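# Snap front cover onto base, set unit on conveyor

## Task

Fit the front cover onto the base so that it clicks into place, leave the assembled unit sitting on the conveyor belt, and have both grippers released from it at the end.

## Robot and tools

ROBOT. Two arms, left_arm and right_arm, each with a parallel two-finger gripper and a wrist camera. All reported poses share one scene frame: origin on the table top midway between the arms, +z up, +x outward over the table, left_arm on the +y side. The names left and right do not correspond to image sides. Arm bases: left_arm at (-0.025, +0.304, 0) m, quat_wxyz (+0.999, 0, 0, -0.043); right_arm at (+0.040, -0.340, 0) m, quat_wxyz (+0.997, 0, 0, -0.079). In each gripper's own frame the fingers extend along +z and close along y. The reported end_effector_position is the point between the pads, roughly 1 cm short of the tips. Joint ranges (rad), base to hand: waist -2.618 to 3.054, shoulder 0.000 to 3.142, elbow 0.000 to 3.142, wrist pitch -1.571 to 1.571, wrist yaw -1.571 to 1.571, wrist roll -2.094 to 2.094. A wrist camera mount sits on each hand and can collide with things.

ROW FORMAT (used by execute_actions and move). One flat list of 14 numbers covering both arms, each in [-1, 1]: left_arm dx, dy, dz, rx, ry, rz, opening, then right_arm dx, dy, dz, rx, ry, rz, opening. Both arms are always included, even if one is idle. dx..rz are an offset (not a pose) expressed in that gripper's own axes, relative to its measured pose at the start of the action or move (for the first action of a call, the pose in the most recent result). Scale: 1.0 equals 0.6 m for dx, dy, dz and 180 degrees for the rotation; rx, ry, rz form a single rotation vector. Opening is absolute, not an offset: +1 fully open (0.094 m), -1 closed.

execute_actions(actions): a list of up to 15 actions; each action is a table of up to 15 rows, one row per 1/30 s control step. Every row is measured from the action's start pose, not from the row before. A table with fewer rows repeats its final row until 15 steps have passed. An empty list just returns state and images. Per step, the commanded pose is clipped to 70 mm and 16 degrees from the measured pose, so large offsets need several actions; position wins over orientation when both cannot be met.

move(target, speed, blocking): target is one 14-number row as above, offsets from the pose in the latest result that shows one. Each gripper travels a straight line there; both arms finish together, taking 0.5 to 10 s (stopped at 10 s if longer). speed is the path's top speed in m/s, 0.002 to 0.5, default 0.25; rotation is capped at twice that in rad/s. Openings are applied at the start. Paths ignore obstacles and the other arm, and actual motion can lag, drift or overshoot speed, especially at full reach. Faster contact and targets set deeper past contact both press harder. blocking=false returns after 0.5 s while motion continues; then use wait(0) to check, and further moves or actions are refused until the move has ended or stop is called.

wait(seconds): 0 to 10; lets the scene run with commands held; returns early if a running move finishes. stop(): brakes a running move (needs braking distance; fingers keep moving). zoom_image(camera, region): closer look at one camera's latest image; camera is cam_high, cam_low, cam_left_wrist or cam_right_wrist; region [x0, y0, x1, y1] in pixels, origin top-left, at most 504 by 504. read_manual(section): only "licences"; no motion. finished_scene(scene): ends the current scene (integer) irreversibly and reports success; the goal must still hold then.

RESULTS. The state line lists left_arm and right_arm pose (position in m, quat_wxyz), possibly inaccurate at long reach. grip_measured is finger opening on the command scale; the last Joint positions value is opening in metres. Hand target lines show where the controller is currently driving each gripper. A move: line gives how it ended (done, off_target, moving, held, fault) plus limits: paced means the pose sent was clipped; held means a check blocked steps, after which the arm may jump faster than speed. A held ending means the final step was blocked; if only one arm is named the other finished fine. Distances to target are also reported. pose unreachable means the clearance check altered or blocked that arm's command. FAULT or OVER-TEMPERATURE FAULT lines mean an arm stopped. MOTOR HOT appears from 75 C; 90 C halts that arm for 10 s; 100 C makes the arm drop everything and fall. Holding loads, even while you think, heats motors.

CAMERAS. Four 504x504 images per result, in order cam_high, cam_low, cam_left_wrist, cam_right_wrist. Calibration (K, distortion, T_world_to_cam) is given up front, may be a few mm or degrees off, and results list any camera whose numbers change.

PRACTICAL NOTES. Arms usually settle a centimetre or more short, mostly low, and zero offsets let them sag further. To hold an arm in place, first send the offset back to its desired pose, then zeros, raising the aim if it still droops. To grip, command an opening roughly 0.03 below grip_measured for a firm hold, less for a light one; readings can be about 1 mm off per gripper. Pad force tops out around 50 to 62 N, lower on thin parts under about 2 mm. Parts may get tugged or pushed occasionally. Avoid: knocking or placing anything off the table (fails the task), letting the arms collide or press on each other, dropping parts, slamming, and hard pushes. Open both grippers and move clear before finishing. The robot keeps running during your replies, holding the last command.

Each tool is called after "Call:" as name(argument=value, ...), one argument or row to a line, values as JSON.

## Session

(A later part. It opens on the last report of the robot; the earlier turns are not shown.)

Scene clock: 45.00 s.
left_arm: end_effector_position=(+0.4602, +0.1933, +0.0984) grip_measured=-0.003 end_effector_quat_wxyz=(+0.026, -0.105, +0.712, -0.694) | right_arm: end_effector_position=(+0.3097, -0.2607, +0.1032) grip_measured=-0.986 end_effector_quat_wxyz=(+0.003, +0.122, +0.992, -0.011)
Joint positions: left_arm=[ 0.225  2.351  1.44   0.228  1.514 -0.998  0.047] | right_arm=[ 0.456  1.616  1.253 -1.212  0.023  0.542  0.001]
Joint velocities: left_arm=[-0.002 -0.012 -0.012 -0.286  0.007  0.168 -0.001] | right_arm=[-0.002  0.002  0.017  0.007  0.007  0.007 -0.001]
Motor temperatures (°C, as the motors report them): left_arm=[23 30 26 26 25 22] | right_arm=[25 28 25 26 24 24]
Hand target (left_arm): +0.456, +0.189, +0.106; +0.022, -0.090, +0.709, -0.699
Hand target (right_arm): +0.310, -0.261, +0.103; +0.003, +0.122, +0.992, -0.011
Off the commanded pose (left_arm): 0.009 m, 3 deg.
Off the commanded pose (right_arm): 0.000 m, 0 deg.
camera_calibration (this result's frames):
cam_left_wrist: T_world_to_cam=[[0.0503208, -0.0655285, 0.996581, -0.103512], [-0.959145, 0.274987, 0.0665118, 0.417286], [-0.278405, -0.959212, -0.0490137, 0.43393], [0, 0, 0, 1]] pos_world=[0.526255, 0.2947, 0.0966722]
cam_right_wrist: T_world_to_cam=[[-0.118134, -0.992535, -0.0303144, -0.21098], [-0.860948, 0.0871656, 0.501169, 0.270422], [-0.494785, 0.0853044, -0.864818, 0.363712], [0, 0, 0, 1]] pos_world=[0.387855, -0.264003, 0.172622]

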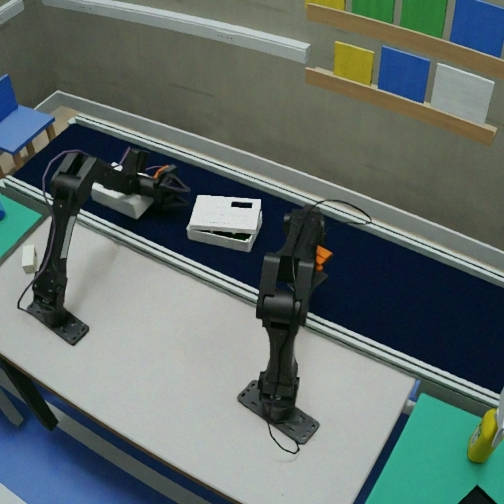

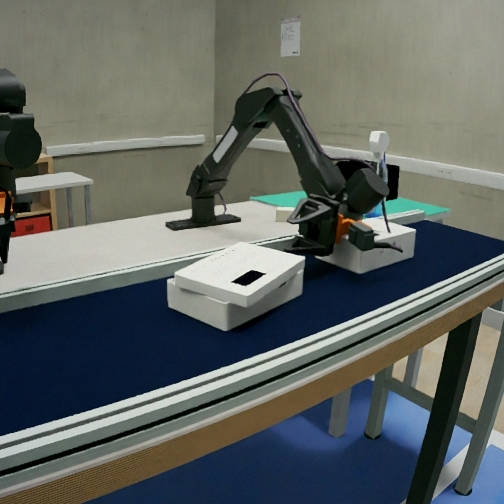

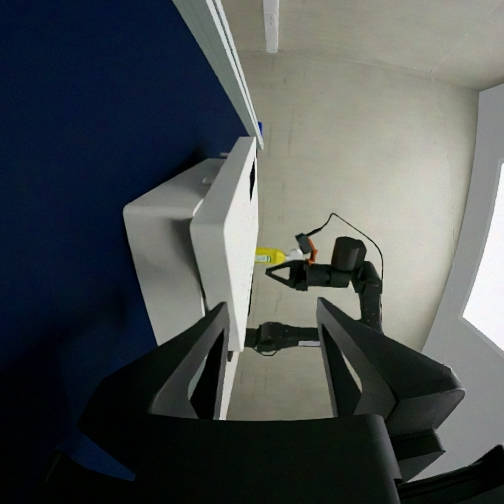

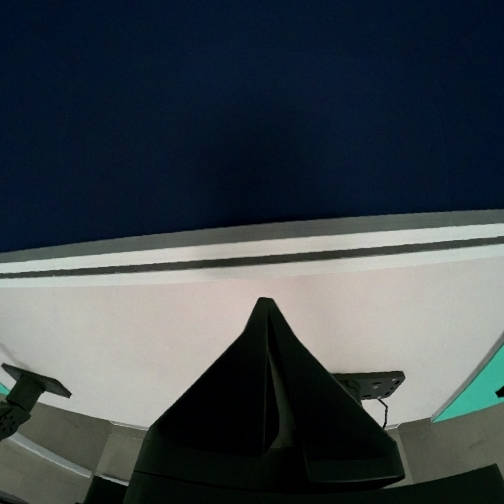

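Call:
move(
  target=[0,0,0,0,0,0,0, -0.331,0.565,-0.062,0,0,0,-1],
  speed=0.3,
)

Scene clock: 47.73 s.
left_arm: end_effector_position=(+0.4582, +0.1930, +0.0964) grip_measured=-0.003 end_effector_quat_wxyz=(+0.018, -0.111, +0.711, -0.694) | right_arm: end_effector_position=(+0.5838, +0.0093, +0.1272) grip_measured=-0.986 end_effector_quat_wxyz=(+0.257, +0.114, +0.939, +0.199)
Joint positions: left_arm=[ 0.225  2.351  1.44   0.193  1.515 -0.982  0.047] | right_arm=[ 0.735  2.708  2.848 -1.049  0.023  0.81   0.001]
Joint velocities: left_arm=[-0.022 -0.002 -0.017 -0.066 -0.007 -0.037  0.001] | right_arm=[-0.012  0.012 -0.012  0.051  0.007  0.007  0.001]
Motor temperatures (°C, as the motors report them): left_arm=[23 30 26 26 25 22] | right_arm=[25 28 26 26 24 24]
Hand target (left_arm): +0.460, +0.193, +0.098; +0.025, -0.105, +0.712, -0.694
Hand target (right_arm): +0.586, +0.017, +0.136; +0.268, +0.113, +0.933, +0.211
Off the commanded pose (left_arm): 0.003 m, 1 deg.
Off the commanded pose (right_arm): 0.014 m, 38 deg; orientation clipped at the last step of the last action.
elbow stopped short (right arm): the move would have taken joint 3 (elbow) straighter than the controller allows; a more bent joint 3 avoids this.
move: off_target (right_arm); limits=paced
camera_calibration (this result's frames):
cam_left_wrist: T_world_to_cam=[[0.0694365, -0.0628646, 0.995604, -0.110575], [-0.95729, 0.276588, 0.0842288, 0.412736], [-0.280667, -0.95893, -0.0409743, 0.433208], [0, 0, 0, 1]] pos_world=[0.524374, 0.294307, 0.093075]
cam_right_wrist: T_world_to_cam=[[0.0230255, -0.909361, -0.415369, 0.055939], [-0.999432, -0.0107141, -0.0319462, 0.620415], [0.0246004, 0.415869, -0.909092, 0.196391], [0, 0, 0, 1]] pos_world=[0.613943, -0.024157, 0.221593]

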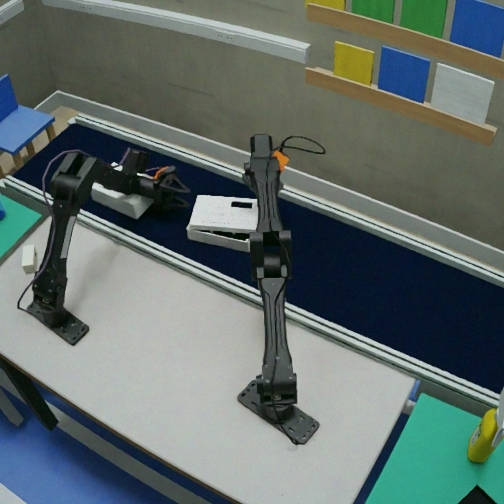

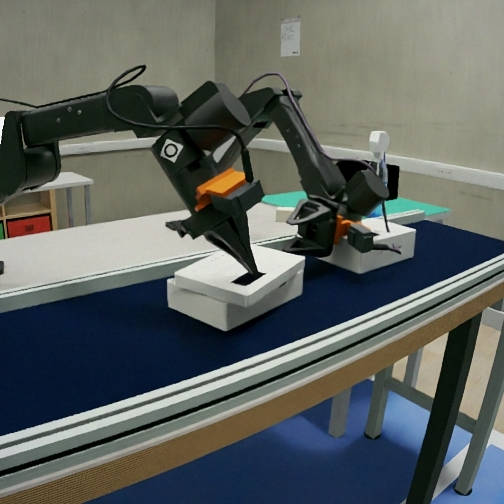

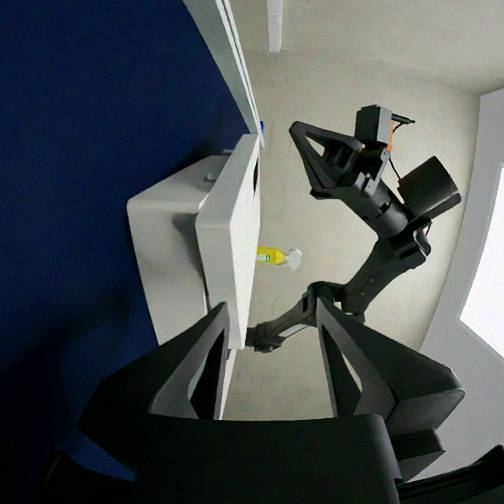

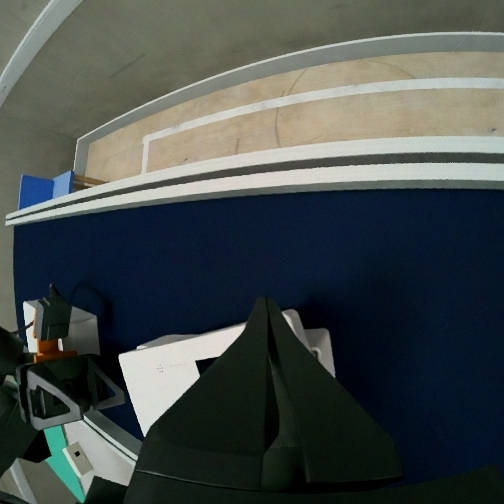

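Call:
move(
  target=[0,0,0,0,0,0,0, 0.033,-0.032,0.059,0,0,0,-1],
  speed=0.08,
)

Call:
move(
  target=[0,0,0,0,0,0,0, 0.05,-0.006,-0.03,0,0,0,-1],
  speed=0.04,
)

Call:
zoom_image(
  camera="cam_low",
  region=[120, 180, 420, 360],
)

Scene clock: 49.13 s.
left_arm: end_effector_position=(+0.4582, +0.1930, +0.0964) grip_measured=-0.003 end_effector_quat_wxyz=(+0.017, -0.112, +0.711, -0.694) | right_arm: end_effector_position=(+0.5873, +0.0093, +0.0799) grip_measured=-0.986 end_effector_quat_wxyz=(+0.259, +0.116, +0.939, +0.197)
Joint positions: left_arm=[ 0.225  2.351  1.44   0.193  1.515 -0.984  0.047] | right_arm=[ 0.734  2.594  2.432 -0.748  0.03   0.81   0.001]
Joint velocities: left_arm=[-0.002 -0.002 -0.017 -0.051 -0.022 -0.007 -0.   ] | right_arm=[-0.007  0.007 -0.027  0.037  0.007  0.081 -0.   ]
Motor temperatures (°C, as the motors report them): left_arm=[23 30 26 26 25 22] | right_arm=[25 28 26 26 24 24]
Hand target (left_arm): +0.458, +0.193, +0.096; +0.018, -0.111, +0.711, -0.694
Hand target (right_arm): +0.584, +0.010, +0.082; +0.257, +0.114, +0.939, +0.199
Off the commanded pose (left_arm): 0.000 m, 0 deg.
Off the commanded pose (right_arm): 0.004 m, 0 deg.
move: done
camera_calibration (this result's frames):
cam_left_wrist: T_world_to_cam=[[0.0713074, -0.0625174, 0.995493, -0.111489], [-0.95715, 0.276551, 0.0859283, 0.412516], [-0.280677, -0.958964, -0.0401184, 0.433136], [0, 0, 0, 1]] pos_world=[0.52436, 0.29431, 0.0929162]
cam_right_wrist: T_world_to_cam=[[0.0187283, -0.911174, -0.411595, 0.0384771], [-0.999404, -0.00512089, -0.0341382, 0.622496], [0.0289981, 0.411989, -0.910727, 0.150947], [0, 0, 0, 1]] pos_world=[0.617027, -0.0239415, 0.17456]

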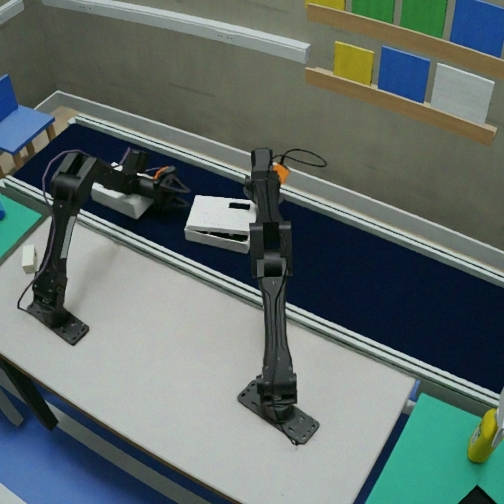

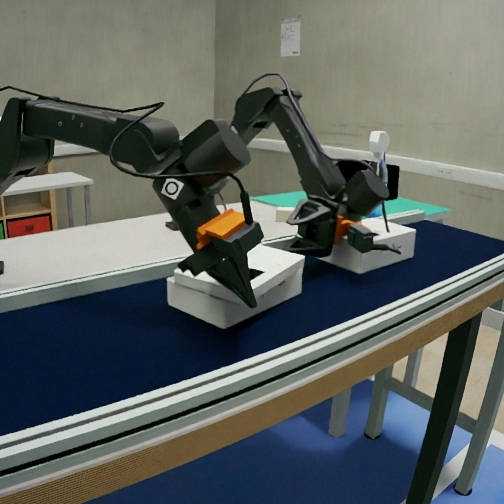

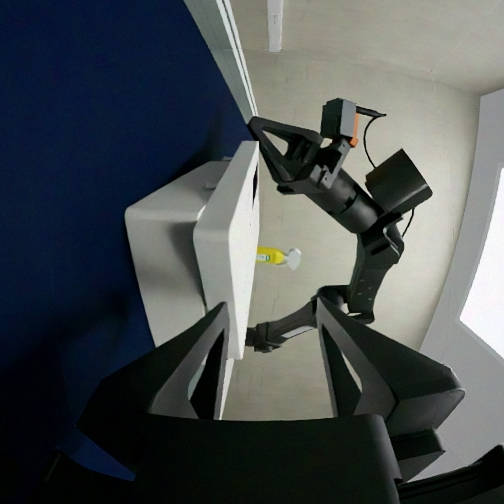

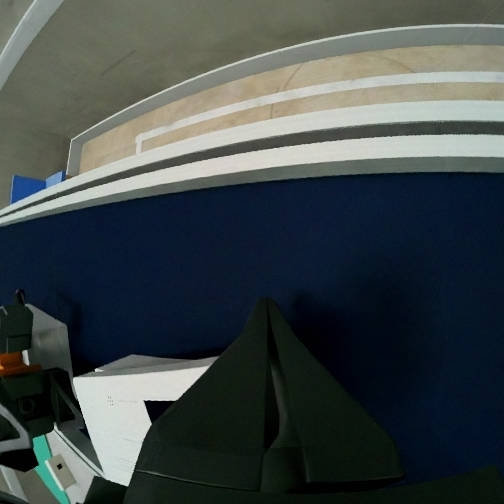

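Scene clock: 50.33 s.
left_arm: end_effector_position=(+0.4582, +0.1930, +0.0964) grip_measured=-0.003 end_effector_quat_wxyz=(+0.017, -0.113, +0.711, -0.694) | right_arm: end_effector_position=(+0.5597, +0.0022, +0.0753) grip_measured=-0.986 end_effector_quat_wxyz=(+0.258, +0.121, +0.940, +0.190)
Joint positions: left_arm=[ 0.225  2.351  1.44   0.193  1.515 -0.986  0.047] | right_arm=[ 0.755  2.433  2.124 -0.611  0.053  0.833  0.001]
Joint velocities: left_arm=[-0.002 -0.002 -0.002  0.007 -0.037 -0.037 -0.   ] | right_arm=[-0.022  0.002  0.002 -0.081  0.007 -0.037  0.002]
Motor temperatures (°C, as the motors report them): left_arm=[23 30 26 26 25 22] | right_arm=[25 29 26 27 24 24]
Hand target (left_arm): +0.458, +0.193, +0.096; +0.017, -0.112, +0.711, -0.694
Hand target (right_arm): +0.553, +0.010, +0.080; +0.259, +0.116, +0.939, +0.197
Off the commanded pose (left_arm): 0.000 m, 0 deg.
Off the commanded pose (right_arm): 0.012 m, 1 deg.
move: off_target (right_arm)
camera_calibration (this result's frames):
cam_left_wrist: T_world_to_cam=[[0.0735521, -0.0621006, 0.995356, -0.112585], [-0.956977, 0.276507, 0.0879674, 0.412249], [-0.280685, -0.959003, -0.0390912, 0.433049], [0, 0, 0, 1]] pos_world=[0.524344, 0.294314, 0.0927256]
cam_right_wrist: T_world_to_cam=[[0.00596672, -0.915098, -0.403188, 0.0370782], [-0.9996, 0.00568865, -0.0277042, 0.594345], [0.0276456, 0.403192, -0.914698, 0.151552], [0, 0, 0, 1]] pos_world=[0.589696, -0.0305556, 0.17004]

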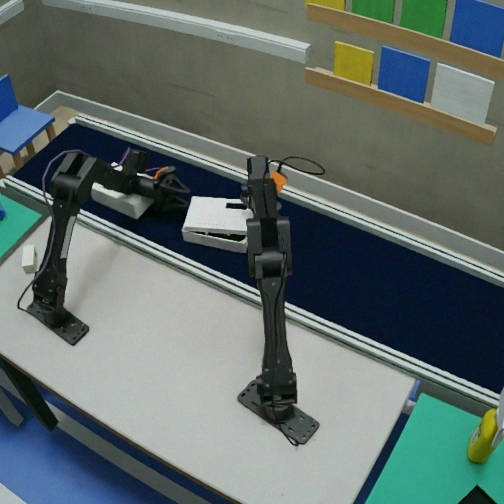

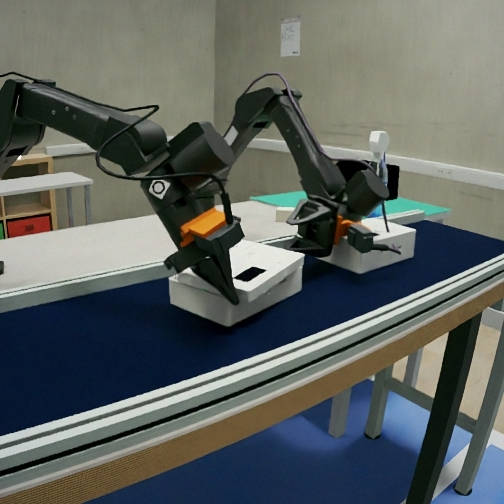

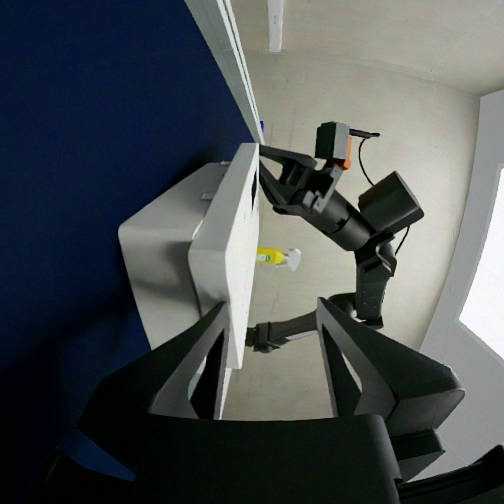

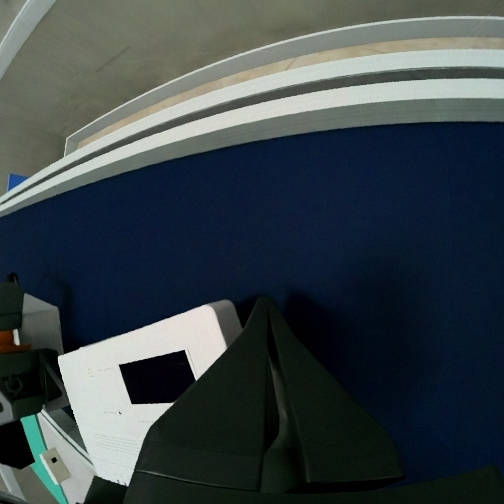

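Region (120, 180, 420, 360) of cam_low's 504x504 image, scaled by 1.680, with more detail than that image has; it fills the top 302 rows of this view, and the rest is white.

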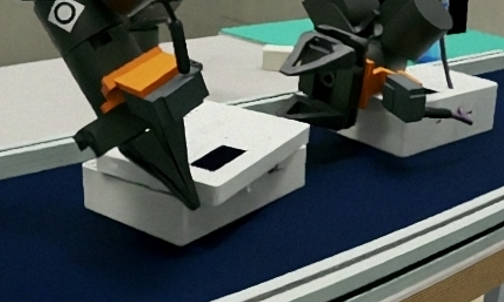

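Call:
execute_actions(
  actions=[
    [[0,0,0,0,0,0,0, -0.06,0.011,0.029,0,0,0,-1]],
    [[0,0,0,0,0,0,0, 0.025,0.072,0.025,0,0,0,-1]],
    [[0,0,0,0,0,0,0, 0,0,0,0,0,0,-1]],
  ],
)

Call:
move(
  target=[0,0,0,0,0,0,0, 0.056,-0.007,-0.035,0,0,0,-1],
  speed=0.04,
)

Call:
zoom_image(
  camera="cam_low",
  region=[120, 180, 420, 360],
)

Scene clock: 52.20 s.
left_arm: end_effector_position=(+0.4582, +0.1930, +0.0964) grip_measured=-0.003 end_effector_quat_wxyz=(+0.015, -0.115, +0.711, -0.694) | right_arm: end_effector_position=(+0.5996, +0.0569, +0.0773) grip_measured=-0.986 end_effector_quat_wxyz=(+0.289, +0.115, +0.923, +0.228)
Joint positions: left_arm=[ 0.225  2.351  1.44   0.193  1.515 -0.992  0.047] | right_arm=[ 0.79   2.841  2.848 -0.827  0.059  0.856  0.001]
Joint velocities: left_arm=[-0.002 -0.007  0.017 -0.037 -0.007  0.007  0.   ] | right_arm=[-0.027  0.007 -0.002  0.022 -0.022 -0.007 -0.001]
Motor temperatures (°C, as the motors report them): left_arm=[23 30 26 26 25 22] | right_arm=[25 29 26 27 24 24]
Hand target (left_arm): +0.458, +0.193, +0.096; +0.015, -0.114, +0.711, -0.694
Hand target (right_arm): +0.600, +0.057, +0.077; +0.289, +0.115, +0.923, +0.228
Off the commanded pose (left_arm): 0.000 m, 0 deg.
Off the commanded pose (right_arm): 0.000 m, 0 deg.
elbow stopped short (right arm): the move would have taken joint 3 (elbow) straighter than the controller allows; a more bent joint 3 avoids this.
camera_calibration (this result's frames):
cam_left_wrist: T_world_to_cam=[[0.0787884, -0.0611277, 0.995015, -0.115139], [-0.956557, 0.276407, 0.0927239, 0.411617], [-0.280697, -0.959095, -0.0366944, 0.432841], [0, 0, 0, 1]] pos_world=[0.524304, 0.294324, 0.0922811]
cam_right_wrist: T_world_to_cam=[[0.0519648, -0.885655, -0.461427, 0.0629918], [-0.994379, -0.00320387, -0.105835, 0.637377], [0.092255, 0.464333, -0.880843, 0.0853735], [0, 0, 0, 1]] pos_world=[0.622644, 0.0181894, 0.171724]

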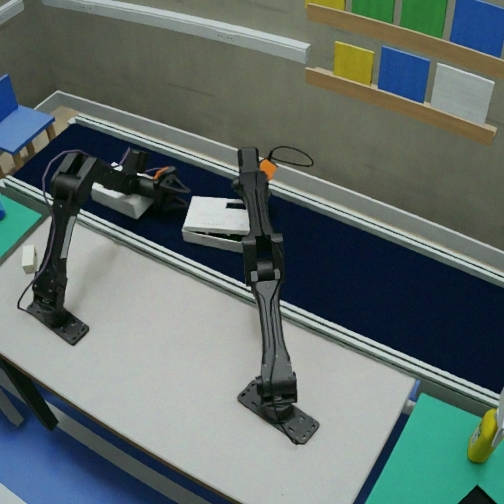

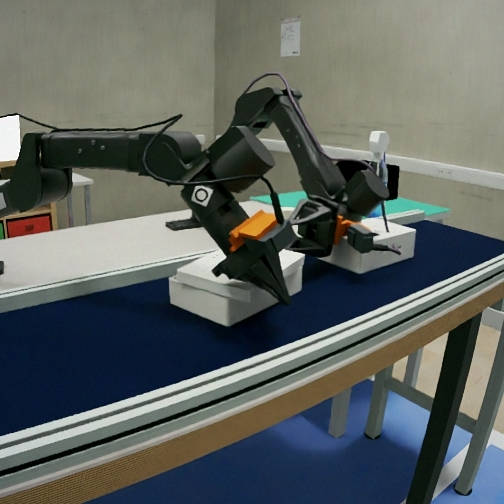

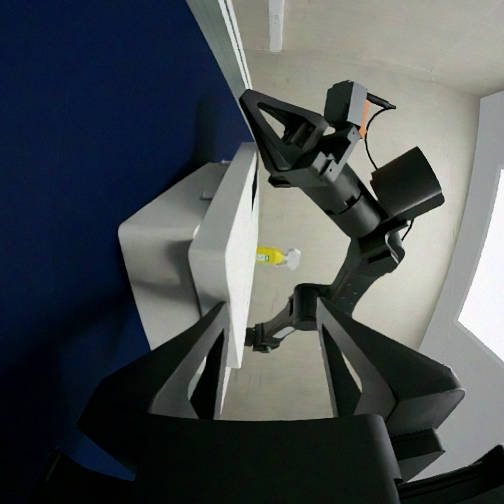

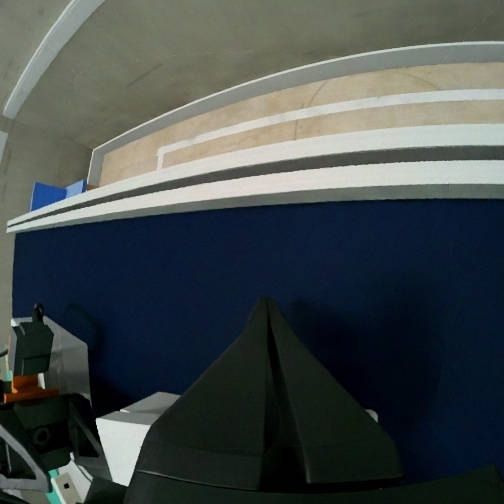

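Scene clock: 53.50 s.
left_arm: end_effector_position=(+0.4582, +0.1930, +0.0964) grip_measured=-0.003 end_effector_quat_wxyz=(+0.014, -0.115, +0.711, -0.694) | right_arm: end_effector_position=(+0.5723, +0.0566, +0.0846) grip_measured=-0.986 end_effector_quat_wxyz=(+0.300, +0.117, +0.916, +0.240)
Joint positions: left_arm=[ 0.225  2.351  1.44   0.193  1.515 -0.993  0.047] | right_arm=[ 0.819  2.531  2.251 -0.504  0.08   0.882  0.001]
Joint velocities: left_arm=[-0.002 -0.012 -0.012  0.022  0.022 -0.037 -0.   ] | right_arm=[-0.022 -0.002 -0.012 -0.051  0.037 -0.022 -0.001]
Motor temperatures (°C, as the motors report them): left_arm=[23 30 26 26 25 22] | right_arm=[25 30 26 27 24 24]
Hand target (left_arm): +0.458, +0.193, +0.096; +0.015, -0.115, +0.711, -0.694
Hand target (right_arm): +0.561, +0.058, +0.075; +0.289, +0.115, +0.923, +0.228
Off the commanded pose (left_arm): 0.000 m, 0 deg.
Off the commanded pose (right_arm): 0.016 m, 2 deg.
move: off_target (right_arm)
camera_calibration (this result's frames):
cam_left_wrist: T_world_to_cam=[[0.0802841, -0.0608495, 0.994913, -0.115868], [-0.956432, 0.276379, 0.0940825, 0.411434], [-0.280698, -0.95912, -0.0360096, 0.43278], [0, 0, 0, 1]] pos_world=[0.524292, 0.294326, 0.0921541]
cam_right_wrist: T_world_to_cam=[[0.0616802, -0.874296, -0.481458, 0.0629827], [-0.991127, 0.00324982, -0.132876, 0.611071], [0.117738, 0.485382, -0.866339, 0.0774699], [0, 0, 0, 1]] pos_world=[0.592643, 0.0154772, 0.178635]

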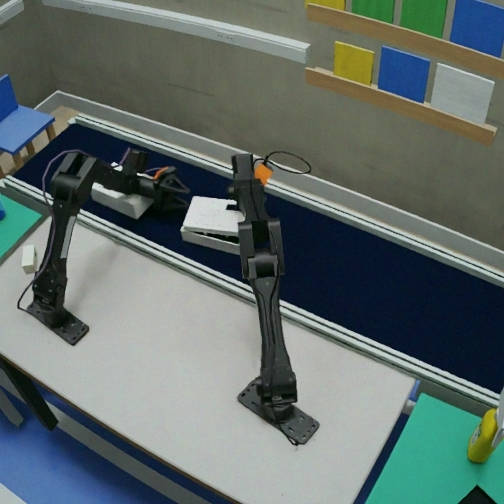

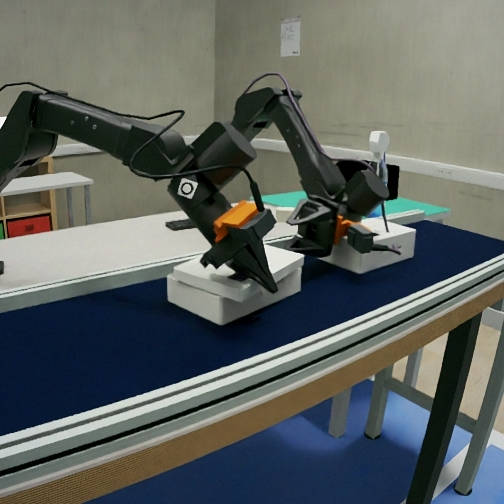

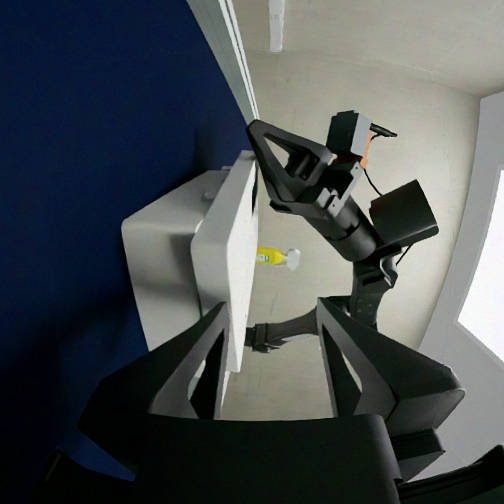

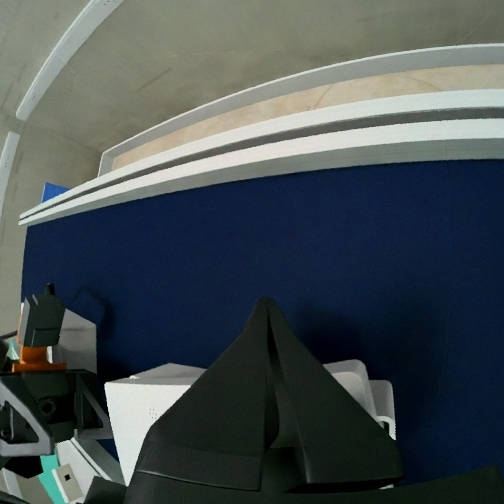

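Region (120, 180, 420, 360) of cam_low's 504x504 image, scaled by 1.680, with more detail than that image has; it fills the top 302 rows of this view, and the rest is white.

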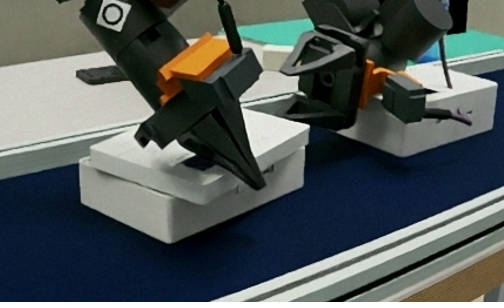

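Call:
move(
  target=[0.146,0.022,-0.027,-0.49,0.01,0.081,-1, 0,0,0,0,0,0,-1],
  speed=0.3,
)

Scene clock: 57.27 s.
left_arm: end_effector_position=(+0.3691, +0.1878, +0.0875) grip_measured=-0.997 end_effector_quat_wxyz=(-0.009, -0.006, +1.000, -0.010) | right_arm: end_effector_position=(+0.5729, +0.0570, +0.0851) grip_measured=-0.986 end_effector_quat_wxyz=(+0.301, +0.118, +0.915, +0.242)
Joint positions: left_arm=[-0.193  2.139  1.878 -1.321  0.023 -0.289  0.   ] | right_arm=[ 0.819  2.531  2.249 -0.499  0.08   0.883  0.001]
Joint velocities: left_arm=[ 0.007 -0.002  0.007  0.022 -0.007  0.066 -0.   ] | right_arm=[ 0.002 -0.007 -0.017 -0.022 -0.007 -0.051  0.001]
Motor temperatures (°C, as the motors report them): left_arm=[23 30 27 26 25 22] | right_arm=[25 30 26 28 24 24]
Hand target (left_arm): +0.372, +0.189, +0.094; -0.001, -0.008, +1.000, -0.003
Hand target (right_arm): +0.572, +0.057, +0.085; +0.300, +0.117, +0.916, +0.240
Off the commanded pose (left_arm): 0.010 m, 2 deg.
Off the commanded pose (right_arm): 0.001 m, 0 deg.
move: done
camera_calibration (this result's frames):
cam_left_wrist: T_world_to_cam=[[-0.0616265, -0.997944, -0.0176267, 0.21679], [-0.885526, 0.0465195, 0.462255, 0.313241], [-0.460484, 0.044096, -0.886572, 0.354839], [0, 0, 0, 1]] pos_world=[0.454141, 0.186126, 0.173614]
cam_right_wrist: T_world_to_cam=[[0.062675, -0.872864, -0.483922, 0.0631093], [-0.990718, 0.00418914, -0.135869, 0.611661], [0.120622, 0.487946, -0.864499, 0.0756218], [0, 0, 0, 1]] pos_world=[0.592906, 0.0156241, 0.17902]

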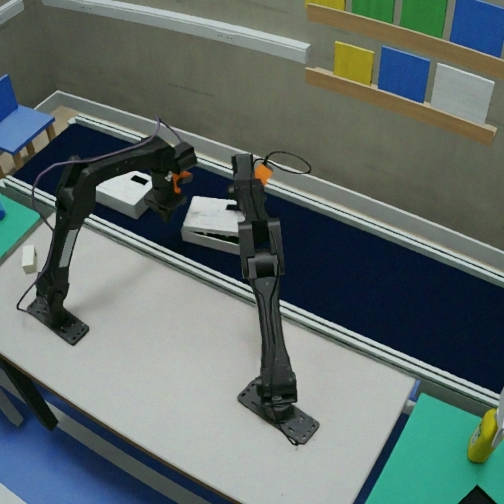

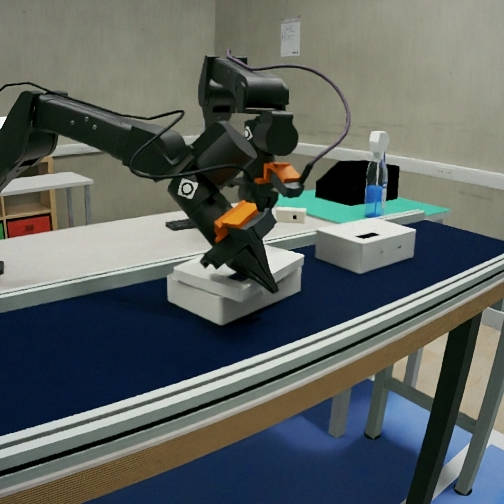

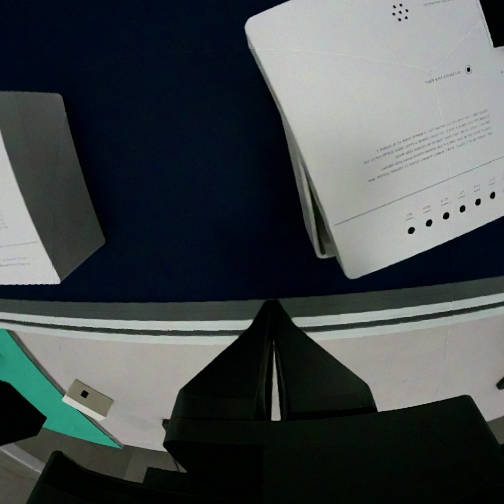

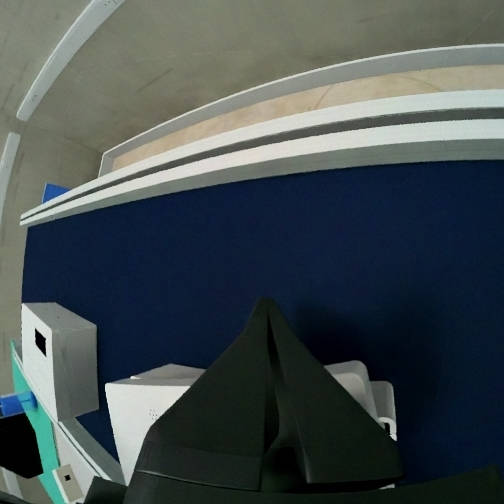

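Call:
execute_actions(
  actions=[
    [[0.035,0,0,0,0,0,-1, 0,0,0,0,0,0,-1]],
    [[0,-0.1,0,0,0,0,-1, 0,0,0,0,0,0,-1]],
    [[0,-0.08,0.07,0,0,0,-1, 0,0,0,0,0,0,-1]],
    [[-0.04,0,0,0,0,0,-1, 0,0,0,0,0,0,-1]],
  ],
)

Scene clock: 59.53 s.
left_arm: end_effector_position=(+0.3666, +0.1095, +0.0591) grip_measured=-0.997 end_effector_quat_wxyz=(-0.021, -0.002, +1.000, -0.008) | right_arm: end_effector_position=(+0.5729, +0.0570, +0.0851) grip_measured=-0.986 end_effector_quat_wxyz=(+0.301, +0.118, +0.915, +0.242)
Joint positions: left_arm=[-0.364  2.287  2.005 -1.319  0.034 -0.452  0.   ] | right_arm=[ 0.819  2.531  2.249 -0.499  0.08   0.883  0.001]
Joint velocities: left_arm=[ 0.002 -0.002 -0.002 -0.037 -0.022 -0.037 -0.   ] | right_arm=[-0.017 -0.002  0.007 -0.022 -0.022  0.007  0.   ]
Motor temperatures (°C, as the motors report them): left_arm=[23 30 27 26 25 22] | right_arm=[25 31 26 28 24 24]
Hand target (left_arm): +0.369, +0.112, +0.063; -0.021, -0.001, +1.000, -0.008
Hand target (right_arm): +0.573, +0.057, +0.085; +0.301, +0.118, +0.915, +0.242
Off the commanded pose (left_arm): 0.006 m, 0 deg.
Off the commanded pose (right_arm): 0.000 m, 0 deg.
pose unreachable (left arm): on one or more control steps of this call, first in action 2 (counted from 0), this arm could not follow its commanded pose, so it was not sent that pose on those steps. It may still have moved: this result reports where it is.
cause: the commanded pose would bring a part of the arm too close to another arm (this arm's wrist (the part past joint 4) and the other arm's wrist (the part past joint 4)).
pose unreachable (right arm): on one or more control steps of this call, first in action 3 (counted from 0), this arm could not follow its commanded pose, so it was not sent that pose on those steps. It may still have moved: this result reports where it is.
cause: the commanded pose would bring a part of the arm too close to another arm (this arm's wrist (the part past joint 4) and the other arm's wrist (the part past joint 4)).
camera_calibration (this result's frames):
cam_left_wrist: T_world_to_cam=[[-0.0699289, -0.997389, -0.0180106, 0.140982], [-0.873534, 0.0525067, 0.483922, 0.321482], [-0.481713, 0.049573, -0.874926, 0.338407], [0, 0, 0, 1]] pos_world=[0.453699, 0.106958, 0.143048]
cam_right_wrist: T_world_to_cam=[[0.062675, -0.872864, -0.483922, 0.0631093], [-0.990718, 0.00418914, -0.135869, 0.611661], [0.120622, 0.487946, -0.864499, 0.0756218], [0, 0, 0, 1]] pos_world=[0.592906, 0.0156241, 0.17902]

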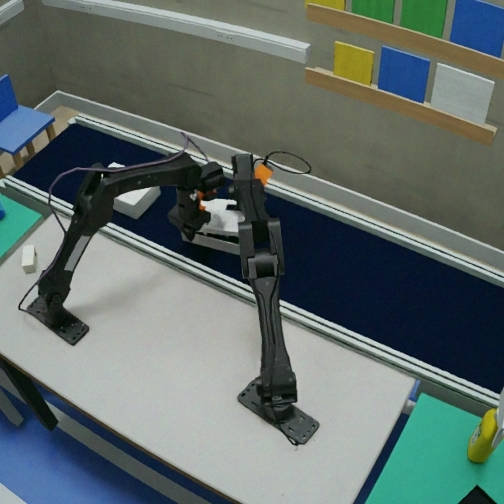

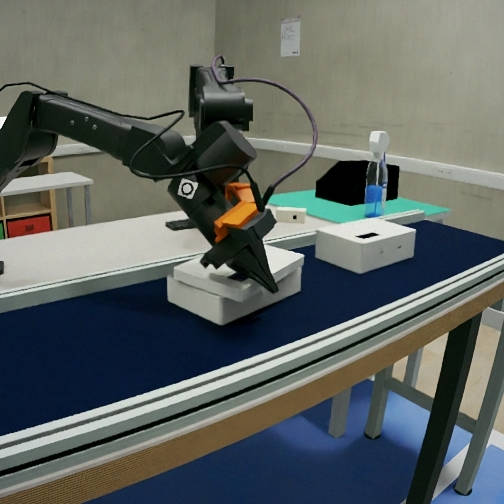

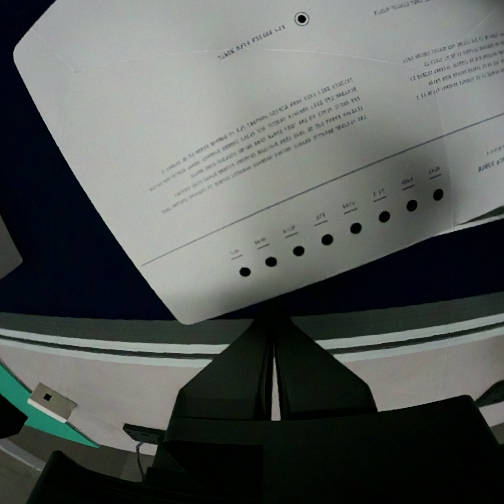

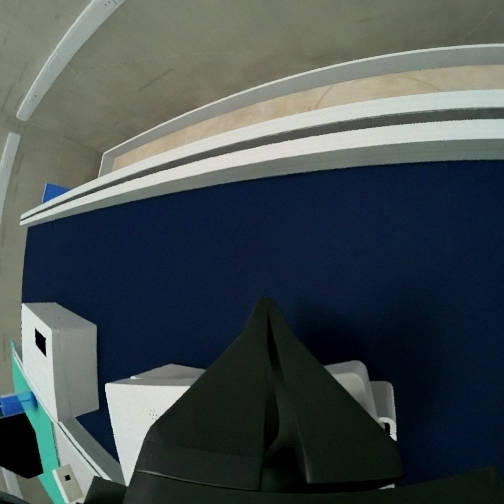

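Call:
move(
  target=[0,0,0.015,0,0,0,-1, 0.04,-0.005,-0.025,0,0,0,-1],
  speed=0.04,
)

Call:
zoom_image(
  camera="cam_low",
  region=[120, 180, 420, 360],
)

Scene clock: 60.63 s.
left_arm: end_effector_position=(+0.3649, +0.1103, +0.0557) grip_measured=-0.997 end_effector_quat_wxyz=(-0.024, -0.001, +1.000, -0.007) | right_arm: end_effector_position=(+0.5611, +0.0550, +0.0895) grip_measured=-0.986 end_effector_quat_wxyz=(+0.310, +0.120, +0.909, +0.251)
Joint positions: left_arm=[-0.364  2.287  1.991 -1.313  0.034 -0.451  0.   ] | right_arm=[ 0.83   2.446  2.092 -0.4    0.088  0.895  0.001]
Joint velocities: left_arm=[ 0.002  0.002  0.002 -0.007 -0.022 -0.037  0.   ] | right_arm=[-0.017  0.002 -0.017  0.007  0.022 -0.022  0.001]
Motor temperatures (°C, as the motors report them): left_arm=[23 30 27 26 25 22] | right_arm=[25 31 26 28 24 24]
Hand target (left_arm): +0.365, +0.110, +0.056; -0.024, -0.001, +1.000, -0.007
Hand target (right_arm): +0.561, +0.055, +0.089; +0.309, +0.120, +0.910, +0.250
Off the commanded pose (left_arm): 0.006 m, 0 deg.
Off the commanded pose (right_arm): 0.018 m, 2 deg.
move: held (left_arm, right_arm); limits=held; held on 9 of 28 steps (left_arm, right_arm), including the last (left_arm, right_arm)
pose unreachable (left arm): on one or more control steps of this call, first in action 0 (counted from 0), this arm could not follow its commanded pose, so it was not sent that pose on those steps. On the call's last step it was still not sent that pose. It may still have moved: this result reports where it is.
cause: the commanded pose would bring a part of the arm too close to another arm (this arm's wrist (the part past joint 4) and the other arm's wrist (the part past joint 4)).
pose unreachable (right arm): on one or more control steps of this call, first in action 0 (counted from 0), this arm could not follow its commanded pose, so it was not sent that pose on those steps. On the call's last step it was still not sent that pose. It may still have moved: this result reports where it is.
cause: the commanded pose would bring a part of the arm too close to another arm (this arm's wrist (the part past joint 4) and the other arm's wrist (the part past joint 4)).
camera_calibration (this result's frames):
cam_left_wrist: T_world_to_cam=[[-0.0708079, -0.997279, -0.0205121, 0.142061], [-0.870489, 0.0517384, 0.48946, 0.320275], [-0.487067, 0.0525132, -0.871784, 0.336033], [0, 0, 0, 1]] pos_world=[0.452526, 0.107457, 0.1391]
cam_right_wrist: T_world_to_cam=[[0.0693731, -0.863992, -0.498704, 0.0613292], [-0.987825, 0.0102817, -0.155226, 0.600338], [0.139242, 0.503401, -0.85276, 0.0694928], [0, 0, 0, 1]] pos_world=[0.579098, 0.0118327, 0.183034]

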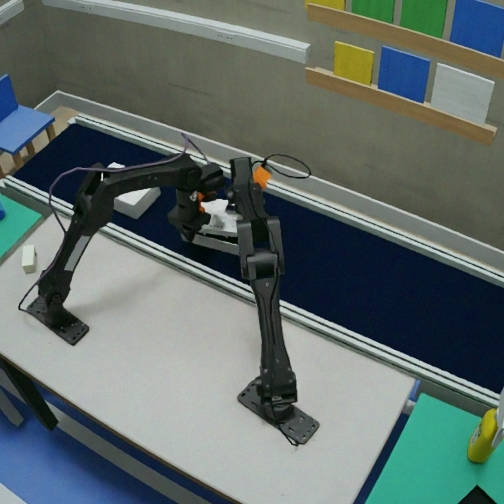

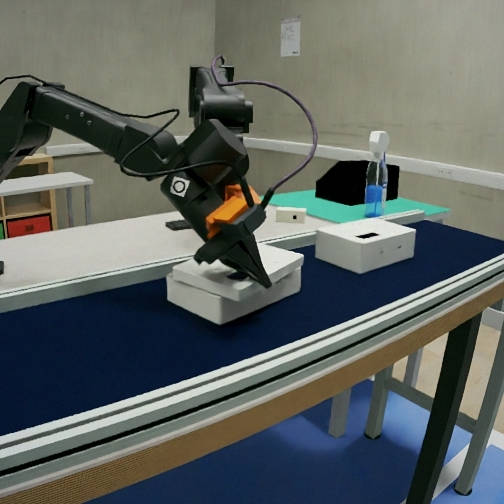

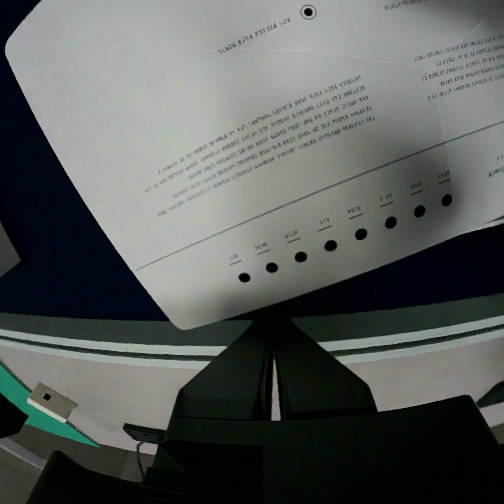

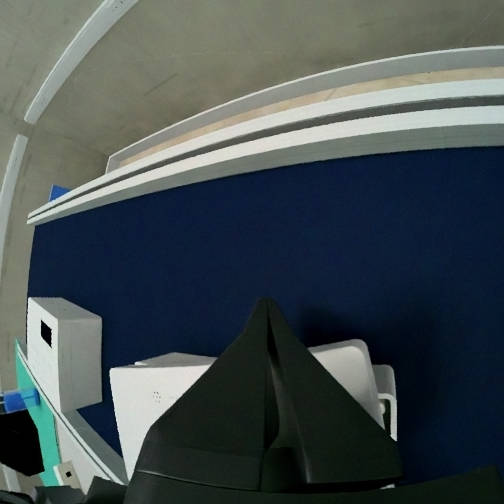

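Region (120, 180, 420, 360) of cam_low's 504x504 image, scaled by 1.680, with more detail than that image has; it fills the top 302 rows of this view, and the rest is white.

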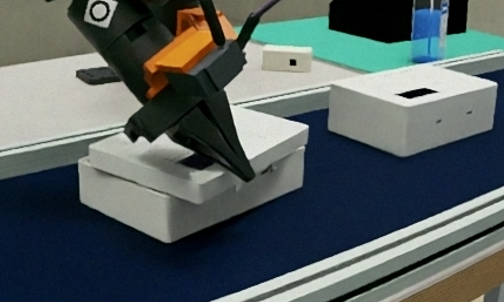

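Call:
move(
  target=[0,0,-0.1,0,0,0,-1, 0.206,-0.083,-0.286,0.165,0.204,-0.079,-1],
  speed=0.25,
)

Scene clock: 63.10 s.
left_arm: end_effector_position=(+0.3654, +0.1101, +0.0691) grip_measured=-0.997 end_effector_quat_wxyz=(-0.024, -0.001, +1.000, -0.007) | right_arm: end_effector_position=(+0.5424, +0.0422, +0.0940) grip_measured=-0.986 end_effector_quat_wxyz=(+0.279, +0.115, +0.927, +0.223)
Joint positions: left_arm=[-0.364  2.288  2.047 -1.367  0.034 -0.451  0.   ] | right_arm=[ 0.831  2.401  2.092 -0.535  0.081  0.887  0.001]
Joint velocities: left_arm=[-0.002 -0.012  0.007 -0.007  0.022 -0.066  0.   ] | right_arm=[-0.027 -0.007 -0.002 -0.022  0.007  0.066 -0.   ]
Motor temperatures (°C, as the motors report them): left_arm=[23 30 27 25 25 22] | right_arm=[25 31 26 28 24 24]
Hand target (left_arm): +0.364, +0.111, +0.067; -0.028, -0.002, +1.000, -0.005
Hand target (right_arm): +0.542, +0.042, +0.092; +0.278, +0.115, +0.928, +0.222
Off the commanded pose (left_arm): 0.047 m, 0 deg.
Off the commanded pose (right_arm): 0.195 m, 44 deg; position and orientation clipped at the last step of the last action.
move: held (left_arm, right_arm); limits=paced,held; held on 48 of 61 steps (left_arm, right_arm), including the last (left_arm, right_arm)
pose unreachable (left arm): on one or more control steps of this call, first in action 0 (counted from 0), this arm could not follow its commanded pose, so it was not sent that pose on those steps. On the call's last step it was still not sent that pose. It may still have moved: this result reports where it is.
cause: the commanded pose would bring a part of the arm too close to another arm (this arm's wrist (the part past joint 4) and the other arm's wrist (the part past joint 4)).
pose unreachable (right arm): on one or more control steps of this call, first in action 0 (counted from 0), this arm could not follow its commanded pose, so it was not sent that pose on those steps. On the call's last step it was still not sent that pose. It may still have moved: this result reports where it is.
cause: the commanded pose would bring a part of the arm too close to another arm (this arm's wrist (the part past joint 4) and the other arm's wrist (the part past joint 4)).
camera_calibration (this result's frames):
cam_left_wrist: T_world_to_cam=[[-0.070815, -0.997276, -0.0206528, 0.142127], [-0.870321, 0.0516574, 0.489768, 0.314127], [-0.487367, 0.0526575, -0.871608, 0.348068], [0, 0, 0, 1]] pos_world=[0.453093, 0.107185, 0.152465]
cam_right_wrist: T_world_to_cam=[[0.0449752, -0.890084, -0.453573, 0.0638652], [-0.99635, -0.00699413, -0.0850706, 0.581524], [0.0725476, 0.455744, -0.88715, 0.123833], [0, 0, 0, 1]] pos_world=[0.567545, 0.00447671, 0.188296]

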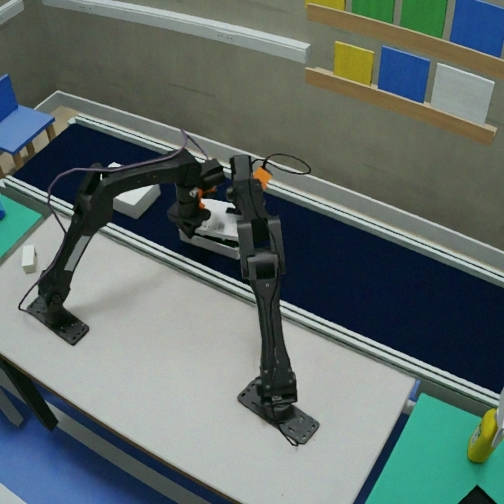

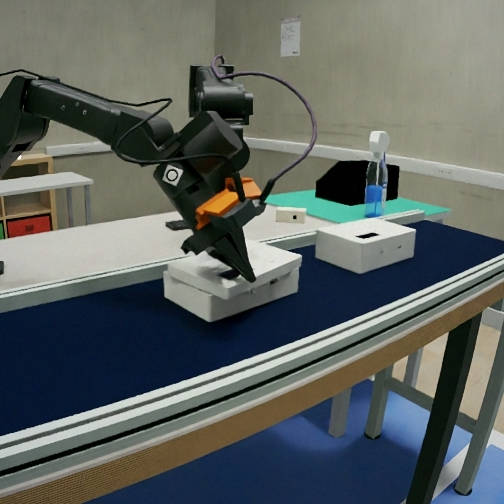

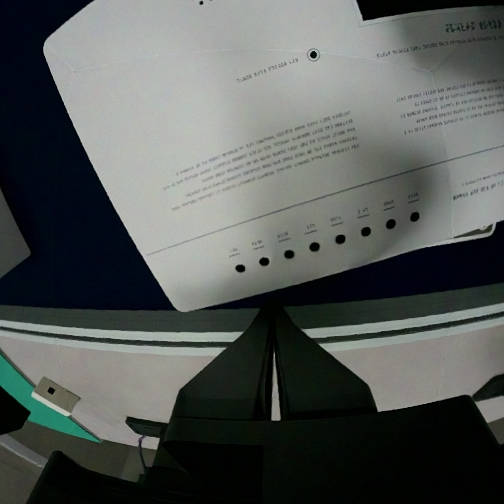

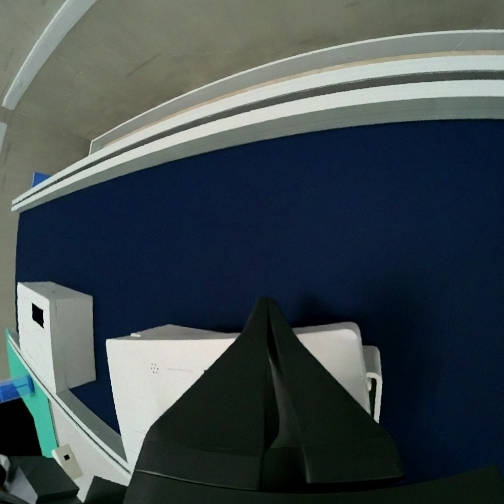

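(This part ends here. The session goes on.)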